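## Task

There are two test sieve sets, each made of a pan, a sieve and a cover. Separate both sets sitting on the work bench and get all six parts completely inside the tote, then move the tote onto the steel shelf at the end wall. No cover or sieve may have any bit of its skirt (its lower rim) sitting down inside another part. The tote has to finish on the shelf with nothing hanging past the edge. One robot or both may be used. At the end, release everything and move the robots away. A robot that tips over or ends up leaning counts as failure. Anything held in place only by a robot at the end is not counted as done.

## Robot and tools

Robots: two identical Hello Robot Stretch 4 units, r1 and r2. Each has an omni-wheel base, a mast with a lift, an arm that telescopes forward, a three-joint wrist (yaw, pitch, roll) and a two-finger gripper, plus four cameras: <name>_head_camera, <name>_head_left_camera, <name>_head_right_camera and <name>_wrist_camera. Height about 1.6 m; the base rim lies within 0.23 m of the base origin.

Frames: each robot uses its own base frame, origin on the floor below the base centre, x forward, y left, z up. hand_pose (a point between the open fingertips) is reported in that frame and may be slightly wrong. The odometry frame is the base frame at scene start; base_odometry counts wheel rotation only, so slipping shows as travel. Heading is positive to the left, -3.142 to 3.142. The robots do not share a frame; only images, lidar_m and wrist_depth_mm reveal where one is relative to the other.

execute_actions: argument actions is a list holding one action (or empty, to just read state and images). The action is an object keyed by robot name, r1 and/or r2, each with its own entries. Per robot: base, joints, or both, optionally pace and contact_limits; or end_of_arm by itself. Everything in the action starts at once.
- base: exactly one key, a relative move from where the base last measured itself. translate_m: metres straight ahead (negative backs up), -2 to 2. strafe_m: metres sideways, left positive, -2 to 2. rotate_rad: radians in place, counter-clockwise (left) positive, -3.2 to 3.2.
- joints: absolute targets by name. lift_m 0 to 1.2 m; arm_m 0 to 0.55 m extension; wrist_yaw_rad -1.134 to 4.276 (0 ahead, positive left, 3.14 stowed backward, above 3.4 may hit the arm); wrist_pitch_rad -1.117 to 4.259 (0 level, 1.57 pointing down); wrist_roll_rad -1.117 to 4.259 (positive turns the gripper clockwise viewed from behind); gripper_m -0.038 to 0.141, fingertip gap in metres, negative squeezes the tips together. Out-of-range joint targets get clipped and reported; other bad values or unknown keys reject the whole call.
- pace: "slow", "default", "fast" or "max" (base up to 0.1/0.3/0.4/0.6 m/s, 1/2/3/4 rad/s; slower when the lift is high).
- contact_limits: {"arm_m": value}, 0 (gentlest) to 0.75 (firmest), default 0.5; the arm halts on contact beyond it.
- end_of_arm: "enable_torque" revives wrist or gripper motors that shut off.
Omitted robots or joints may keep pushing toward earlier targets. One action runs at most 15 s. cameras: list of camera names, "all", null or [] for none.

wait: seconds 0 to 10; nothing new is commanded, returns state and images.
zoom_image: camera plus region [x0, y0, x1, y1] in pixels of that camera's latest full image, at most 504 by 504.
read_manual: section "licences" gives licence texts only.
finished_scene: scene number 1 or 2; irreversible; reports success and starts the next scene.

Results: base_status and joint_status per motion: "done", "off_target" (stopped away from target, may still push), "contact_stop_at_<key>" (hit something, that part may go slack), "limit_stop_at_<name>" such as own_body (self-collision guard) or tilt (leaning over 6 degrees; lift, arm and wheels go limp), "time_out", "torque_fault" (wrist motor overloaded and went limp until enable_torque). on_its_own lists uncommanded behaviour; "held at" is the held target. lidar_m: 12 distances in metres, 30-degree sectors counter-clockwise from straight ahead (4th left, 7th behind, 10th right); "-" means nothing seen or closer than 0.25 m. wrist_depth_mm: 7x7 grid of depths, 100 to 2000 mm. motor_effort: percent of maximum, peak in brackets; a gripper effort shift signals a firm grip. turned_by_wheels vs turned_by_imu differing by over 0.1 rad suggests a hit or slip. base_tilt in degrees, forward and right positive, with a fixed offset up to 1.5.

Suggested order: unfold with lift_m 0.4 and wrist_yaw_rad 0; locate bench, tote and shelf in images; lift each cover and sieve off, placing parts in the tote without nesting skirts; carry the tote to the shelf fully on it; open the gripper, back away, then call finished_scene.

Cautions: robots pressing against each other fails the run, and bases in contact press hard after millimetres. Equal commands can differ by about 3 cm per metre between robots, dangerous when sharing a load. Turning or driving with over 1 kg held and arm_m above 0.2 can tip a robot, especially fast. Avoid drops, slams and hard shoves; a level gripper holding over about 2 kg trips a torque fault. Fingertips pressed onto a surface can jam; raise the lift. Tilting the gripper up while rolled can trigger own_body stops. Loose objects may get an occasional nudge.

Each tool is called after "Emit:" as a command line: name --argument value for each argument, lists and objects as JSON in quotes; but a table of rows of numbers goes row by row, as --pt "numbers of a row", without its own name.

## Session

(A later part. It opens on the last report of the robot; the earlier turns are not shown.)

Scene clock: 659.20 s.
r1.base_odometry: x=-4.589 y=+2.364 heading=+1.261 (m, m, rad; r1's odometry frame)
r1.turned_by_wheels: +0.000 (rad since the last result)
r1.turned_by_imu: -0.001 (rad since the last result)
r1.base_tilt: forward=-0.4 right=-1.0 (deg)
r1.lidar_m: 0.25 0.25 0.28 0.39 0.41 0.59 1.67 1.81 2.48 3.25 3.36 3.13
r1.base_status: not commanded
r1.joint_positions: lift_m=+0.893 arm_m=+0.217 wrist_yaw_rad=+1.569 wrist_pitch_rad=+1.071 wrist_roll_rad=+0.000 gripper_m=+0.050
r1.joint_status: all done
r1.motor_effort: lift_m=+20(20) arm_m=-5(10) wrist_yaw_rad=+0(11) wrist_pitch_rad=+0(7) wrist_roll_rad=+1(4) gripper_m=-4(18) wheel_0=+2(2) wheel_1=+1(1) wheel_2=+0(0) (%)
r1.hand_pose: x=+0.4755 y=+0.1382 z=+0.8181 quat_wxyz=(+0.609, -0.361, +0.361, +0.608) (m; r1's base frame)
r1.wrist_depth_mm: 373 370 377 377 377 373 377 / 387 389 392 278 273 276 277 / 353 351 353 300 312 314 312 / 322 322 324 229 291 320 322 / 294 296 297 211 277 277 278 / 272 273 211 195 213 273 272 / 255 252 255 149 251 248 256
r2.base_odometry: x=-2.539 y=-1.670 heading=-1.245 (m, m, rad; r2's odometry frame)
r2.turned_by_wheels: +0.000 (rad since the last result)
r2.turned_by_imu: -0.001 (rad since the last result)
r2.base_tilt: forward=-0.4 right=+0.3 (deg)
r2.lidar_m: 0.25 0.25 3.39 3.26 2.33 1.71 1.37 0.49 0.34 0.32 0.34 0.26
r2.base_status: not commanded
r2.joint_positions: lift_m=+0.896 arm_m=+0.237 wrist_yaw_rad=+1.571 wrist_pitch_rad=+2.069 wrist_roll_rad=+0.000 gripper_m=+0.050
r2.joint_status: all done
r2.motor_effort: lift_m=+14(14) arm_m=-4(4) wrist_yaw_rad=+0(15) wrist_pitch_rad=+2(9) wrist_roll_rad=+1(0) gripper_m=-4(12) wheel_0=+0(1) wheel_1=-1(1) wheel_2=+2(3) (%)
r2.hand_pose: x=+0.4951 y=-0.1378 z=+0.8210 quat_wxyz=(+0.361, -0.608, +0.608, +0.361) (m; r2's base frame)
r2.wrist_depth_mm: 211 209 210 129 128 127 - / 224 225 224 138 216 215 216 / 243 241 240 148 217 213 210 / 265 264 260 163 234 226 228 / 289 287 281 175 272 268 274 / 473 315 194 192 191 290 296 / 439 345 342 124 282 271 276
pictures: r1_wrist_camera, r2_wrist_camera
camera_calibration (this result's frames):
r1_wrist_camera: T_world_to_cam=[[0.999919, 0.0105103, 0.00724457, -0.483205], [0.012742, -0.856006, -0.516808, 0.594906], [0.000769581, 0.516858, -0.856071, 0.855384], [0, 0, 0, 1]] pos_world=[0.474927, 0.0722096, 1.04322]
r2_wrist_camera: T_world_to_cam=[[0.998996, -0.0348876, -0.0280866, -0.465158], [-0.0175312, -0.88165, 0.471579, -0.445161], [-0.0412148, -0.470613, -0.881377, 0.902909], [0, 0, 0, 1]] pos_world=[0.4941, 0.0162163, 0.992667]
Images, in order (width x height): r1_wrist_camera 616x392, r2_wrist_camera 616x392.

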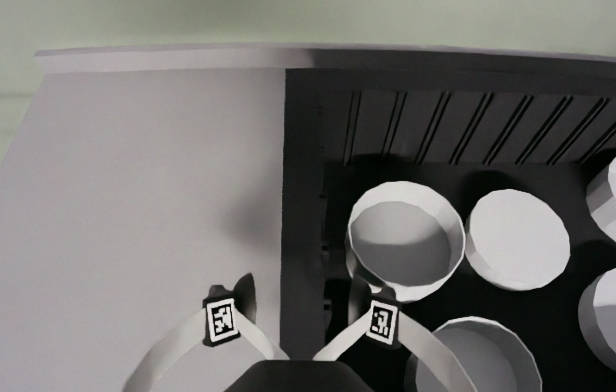

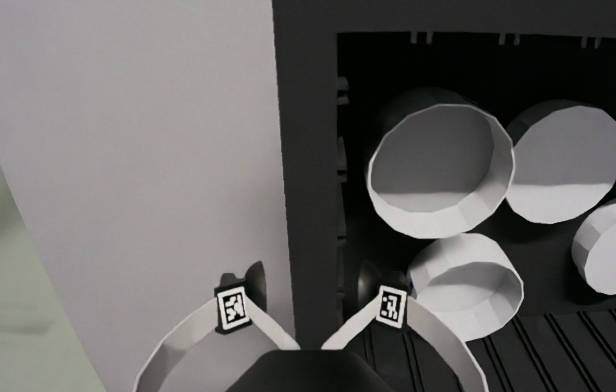

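Both grippers are clear of the rim. Lift up, then back away.

Emit:
execute_actions --actions '[{"r1": {"joints": {"lift_m": 0.985}, "pace": "fast"}, "r2": {"joints": {"lift_m": 0.985}, "pace": "fast"}}]' --cameras '[]'

Emit:
execute_actions --actions '[{"r1": {"base": {"translate_m": -0.3}, "joints": {"arm_m": 0.0}, "pace": "fast"}, "r2": {"base": {"translate_m": -0.3}, "joints": {"arm_m": 0.0}, "pace": "fast"}}]' --cameras '["r1_head_camera", "r2_head_camera", "r1_head_left_camera", "r2_head_right_camera"]'

Scene clock: 666.60 s.
r1.base_odometry: x=-4.589 y=+2.364 heading=+1.261 (m, m, rad; r1's odometry frame)
r1.turned_by_wheels: +0.000 (rad since the last result)
r1.turned_by_imu: -0.001 (rad since the last result)
r1.base_tilt: forward=-0.4 right=-1.0 (deg)
r1.lidar_m: 0.25 0.25 0.27 0.39 0.41 0.58 1.67 1.81 2.48 3.24 3.35 3.15
r1.base_status: not commanded
r1.joint_positions: lift_m=+0.985 arm_m=+0.217 wrist_yaw_rad=+1.570 wrist_pitch_rad=+1.071 wrist_roll_rad=+0.000 gripper_m=+0.050
r1.joint_status: all done
r1.motor_effort: lift_m=+23(26) arm_m=-5(5) wrist_yaw_rad=+1(0) wrist_pitch_rad=+1(0) wrist_roll_rad=+0(1) gripper_m=-5(4) wheel_0=+2(2) wheel_1=+1(1) wheel_2=+0(0) (%)
r1.hand_pose: x=+0.4755 y=+0.1382 z=+0.9099 quat_wxyz=(+0.608, -0.361, +0.361, +0.608) (m; r1's base frame)
r1.wrist_depth_mm: 373 373 377 379 377 375 373 / 427 430 436 433 436 433 430 / 496 466 466 469 466 462 462 / 439 427 430 389 392 392 389 / 392 392 394 382 370 377 382 / 362 366 211 355 213 353 351 / 338 332 338 149 332 336 322
r2.base_odometry: x=-2.539 y=-1.670 heading=-1.245 (m, m, rad; r2's odometry frame)
r2.turned_by_wheels: +0.000 (rad since the last result)
r2.turned_by_imu: -0.001 (rad since the last result)
r2.base_tilt: forward=-0.5 right=+0.4 (deg)
r2.lidar_m: 0.25 0.26 3.38 3.26 2.33 1.69 1.38 0.49 0.34 0.30 0.35 0.26
r2.base_status: not commanded
r2.joint_positions: lift_m=+0.985 arm_m=+0.237 wrist_yaw_rad=+1.570 wrist_pitch_rad=+2.069 wrist_roll_rad=+0.000 gripper_m=+0.050
r2.joint_status: all done
r2.motor_effort: lift_m=+21(18) arm_m=-4(5) wrist_yaw_rad=-1(0) wrist_pitch_rad=+2(3) wrist_roll_rad=+1(0) gripper_m=-2(5) wheel_0=+0(0) wheel_1=-1(1) wheel_2=+1(2) (%)
r2.hand_pose: x=+0.4951 y=-0.1378 z=+0.9094 quat_wxyz=(+0.361, -0.608, +0.608, +0.361) (m; r2's base frame)
r2.wrist_depth_mm: 293 293 293 270 286 282 283 / 320 310 310 248 293 289 291 / 1042 340 336 324 306 303 320 / 798 364 366 349 351 353 329 / 627 402 392 382 375 368 368 / 508 459 195 324 190 320 325 / 436 430 430 125 427 415 424
pictures: none
No camera images: the call's "cameras" was empty. Leave "cameras" out to get every camera's image.

Scene clock: 668.93 s.
r1.base_odometry: x=-4.681 y=+2.078 heading=+1.261 (m, m, rad; r1's odometry frame)
r1.turned_by_wheels: +0.000 (rad since the last result)
r1.turned_by_imu: -0.002 (rad since the last result)
r1.base_tilt: forward=-0.4 right=-1.0 (deg)
r1.lidar_m: 0.48 0.51 0.41 0.39 0.41 0.57 1.44 1.51 2.06 3.28 3.36 3.45
r1.base_status: done
r1.joint_positions: lift_m=+0.985 arm_m=+0.002 wrist_yaw_rad=+1.570 wrist_pitch_rad=+1.071 wrist_roll_rad=+0.000 gripper_m=+0.050
r1.joint_status: all done
r1.motor_effort: lift_m=+22(22) arm_m=-5(6) wrist_yaw_rad=+0(0) wrist_pitch_rad=+0(0) wrist_roll_rad=+1(2) gripper_m=-5(6) wheel_0=-2(6) wheel_1=-3(10) wheel_2=+1(14) (%)
r1.hand_pose: x=+0.2600 y=+0.1382 z=+0.9099 quat_wxyz=(+0.608, -0.361, +0.361, +0.608) (m; r1's base frame)
r1.wrist_depth_mm: 373 373 377 377 377 375 377 / 427 433 433 436 436 433 430 / 512 521 521 525 525 484 469 / 647 640 654 654 647 473 436 / 866 866 866 854 854 759 397 / 1078 1098 211 1078 213 1060 368 / 1025 1008 831 149 1008 1008 349
r2.base_odometry: x=-2.635 y=-1.386 heading=-1.245 (m, m, rad; r2's odometry frame)
r2.turned_by_wheels: +0.000 (rad since the last result)
r2.turned_by_imu: +0.000 (rad since the last result)
r2.base_tilt: forward=-0.5 right=+0.3 (deg)
r2.lidar_m: 0.53 3.53 3.38 3.35 1.89 1.40 1.33 0.51 0.36 0.32 0.34 0.47
r2.base_status: done
r2.joint_positions: lift_m=+0.985 arm_m=+0.001 wrist_yaw_rad=+1.570 wrist_pitch_rad=+2.069 wrist_roll_rad=+0.000 gripper_m=+0.050
r2.joint_status: all done
r2.motor_effort: lift_m=+22(21) arm_m=-4(6) wrist_yaw_rad=+0(1) wrist_pitch_rad=+1(3) wrist_roll_rad=+1(1) gripper_m=-5(5) wheel_0=+1(6) wheel_1=+2(8) wheel_2=-1(8) (%)
r2.hand_pose: x=+0.2590 y=-0.1378 z=+0.9095 quat_wxyz=(+0.361, -0.608, +0.608, +0.361) (m; r2's base frame)
r2.wrist_depth_mm: 991 798 798 976 991 976 960 / 1042 854 854 1042 1060 1060 1025 / 976 1060 1078 1042 1025 1025 1042 / 809 798 778 768 768 750 750 / 627 621 621 615 609 597 580 / 508 508 195 508 190 492 452 / 439 430 430 125 430 415 424
pictures: r1_head_camera, r1_head_left_camera, r2_head_camera, r2_head_right_camera
Images, in order (width x height): r1_head_camera 420x560, r1_head_left_camera 420x672, r2_head_camera 420x560, r2_head_right_camera 420x672.

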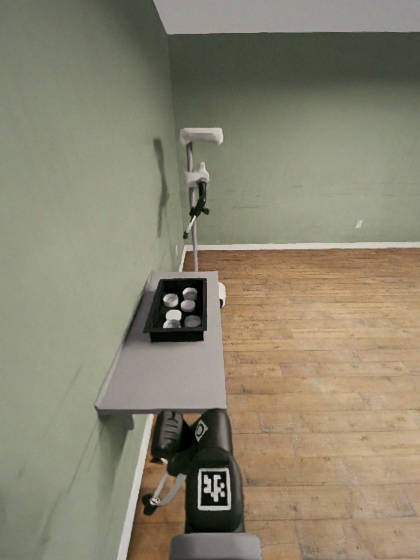

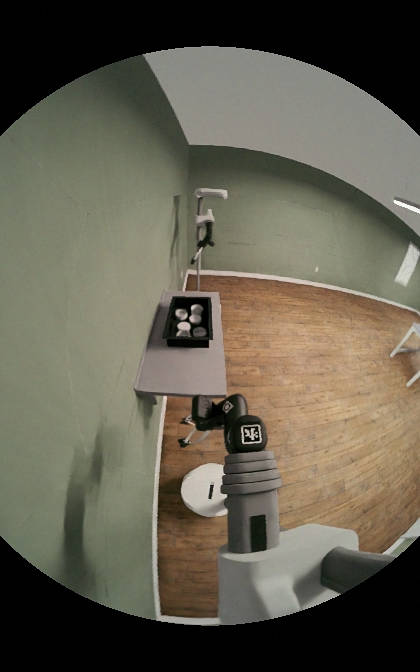

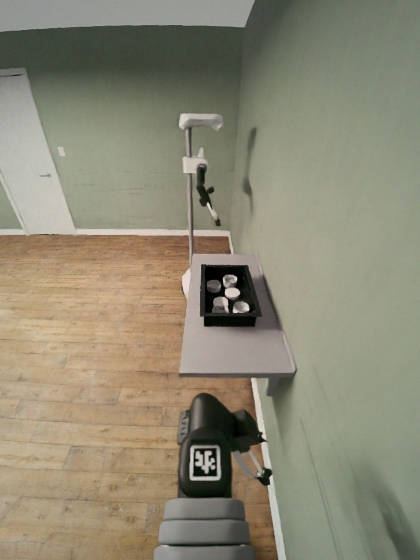

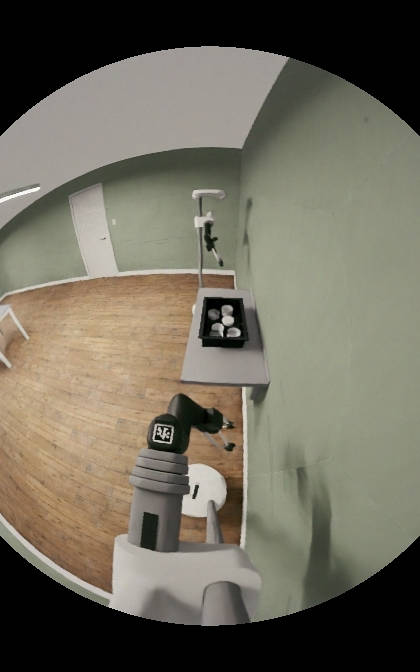

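Emit:
zoom_image --camera "r1_head_camera" --region '[120, 260, 240, 360]'

Region (120, 260, 240, 360) of r1_head_camera's 420x560 image, scaled by 4.200, with more detail than that image has.

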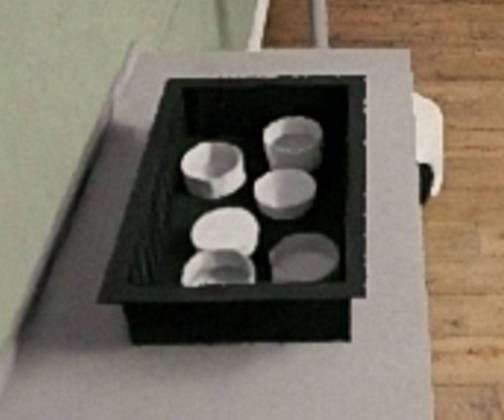

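All six parts sit separately in the tote. The tote is well inside the shelf edges, and both robots are clear.

Emit:
finished_scene --scene 2

The scene is finished: the task was done.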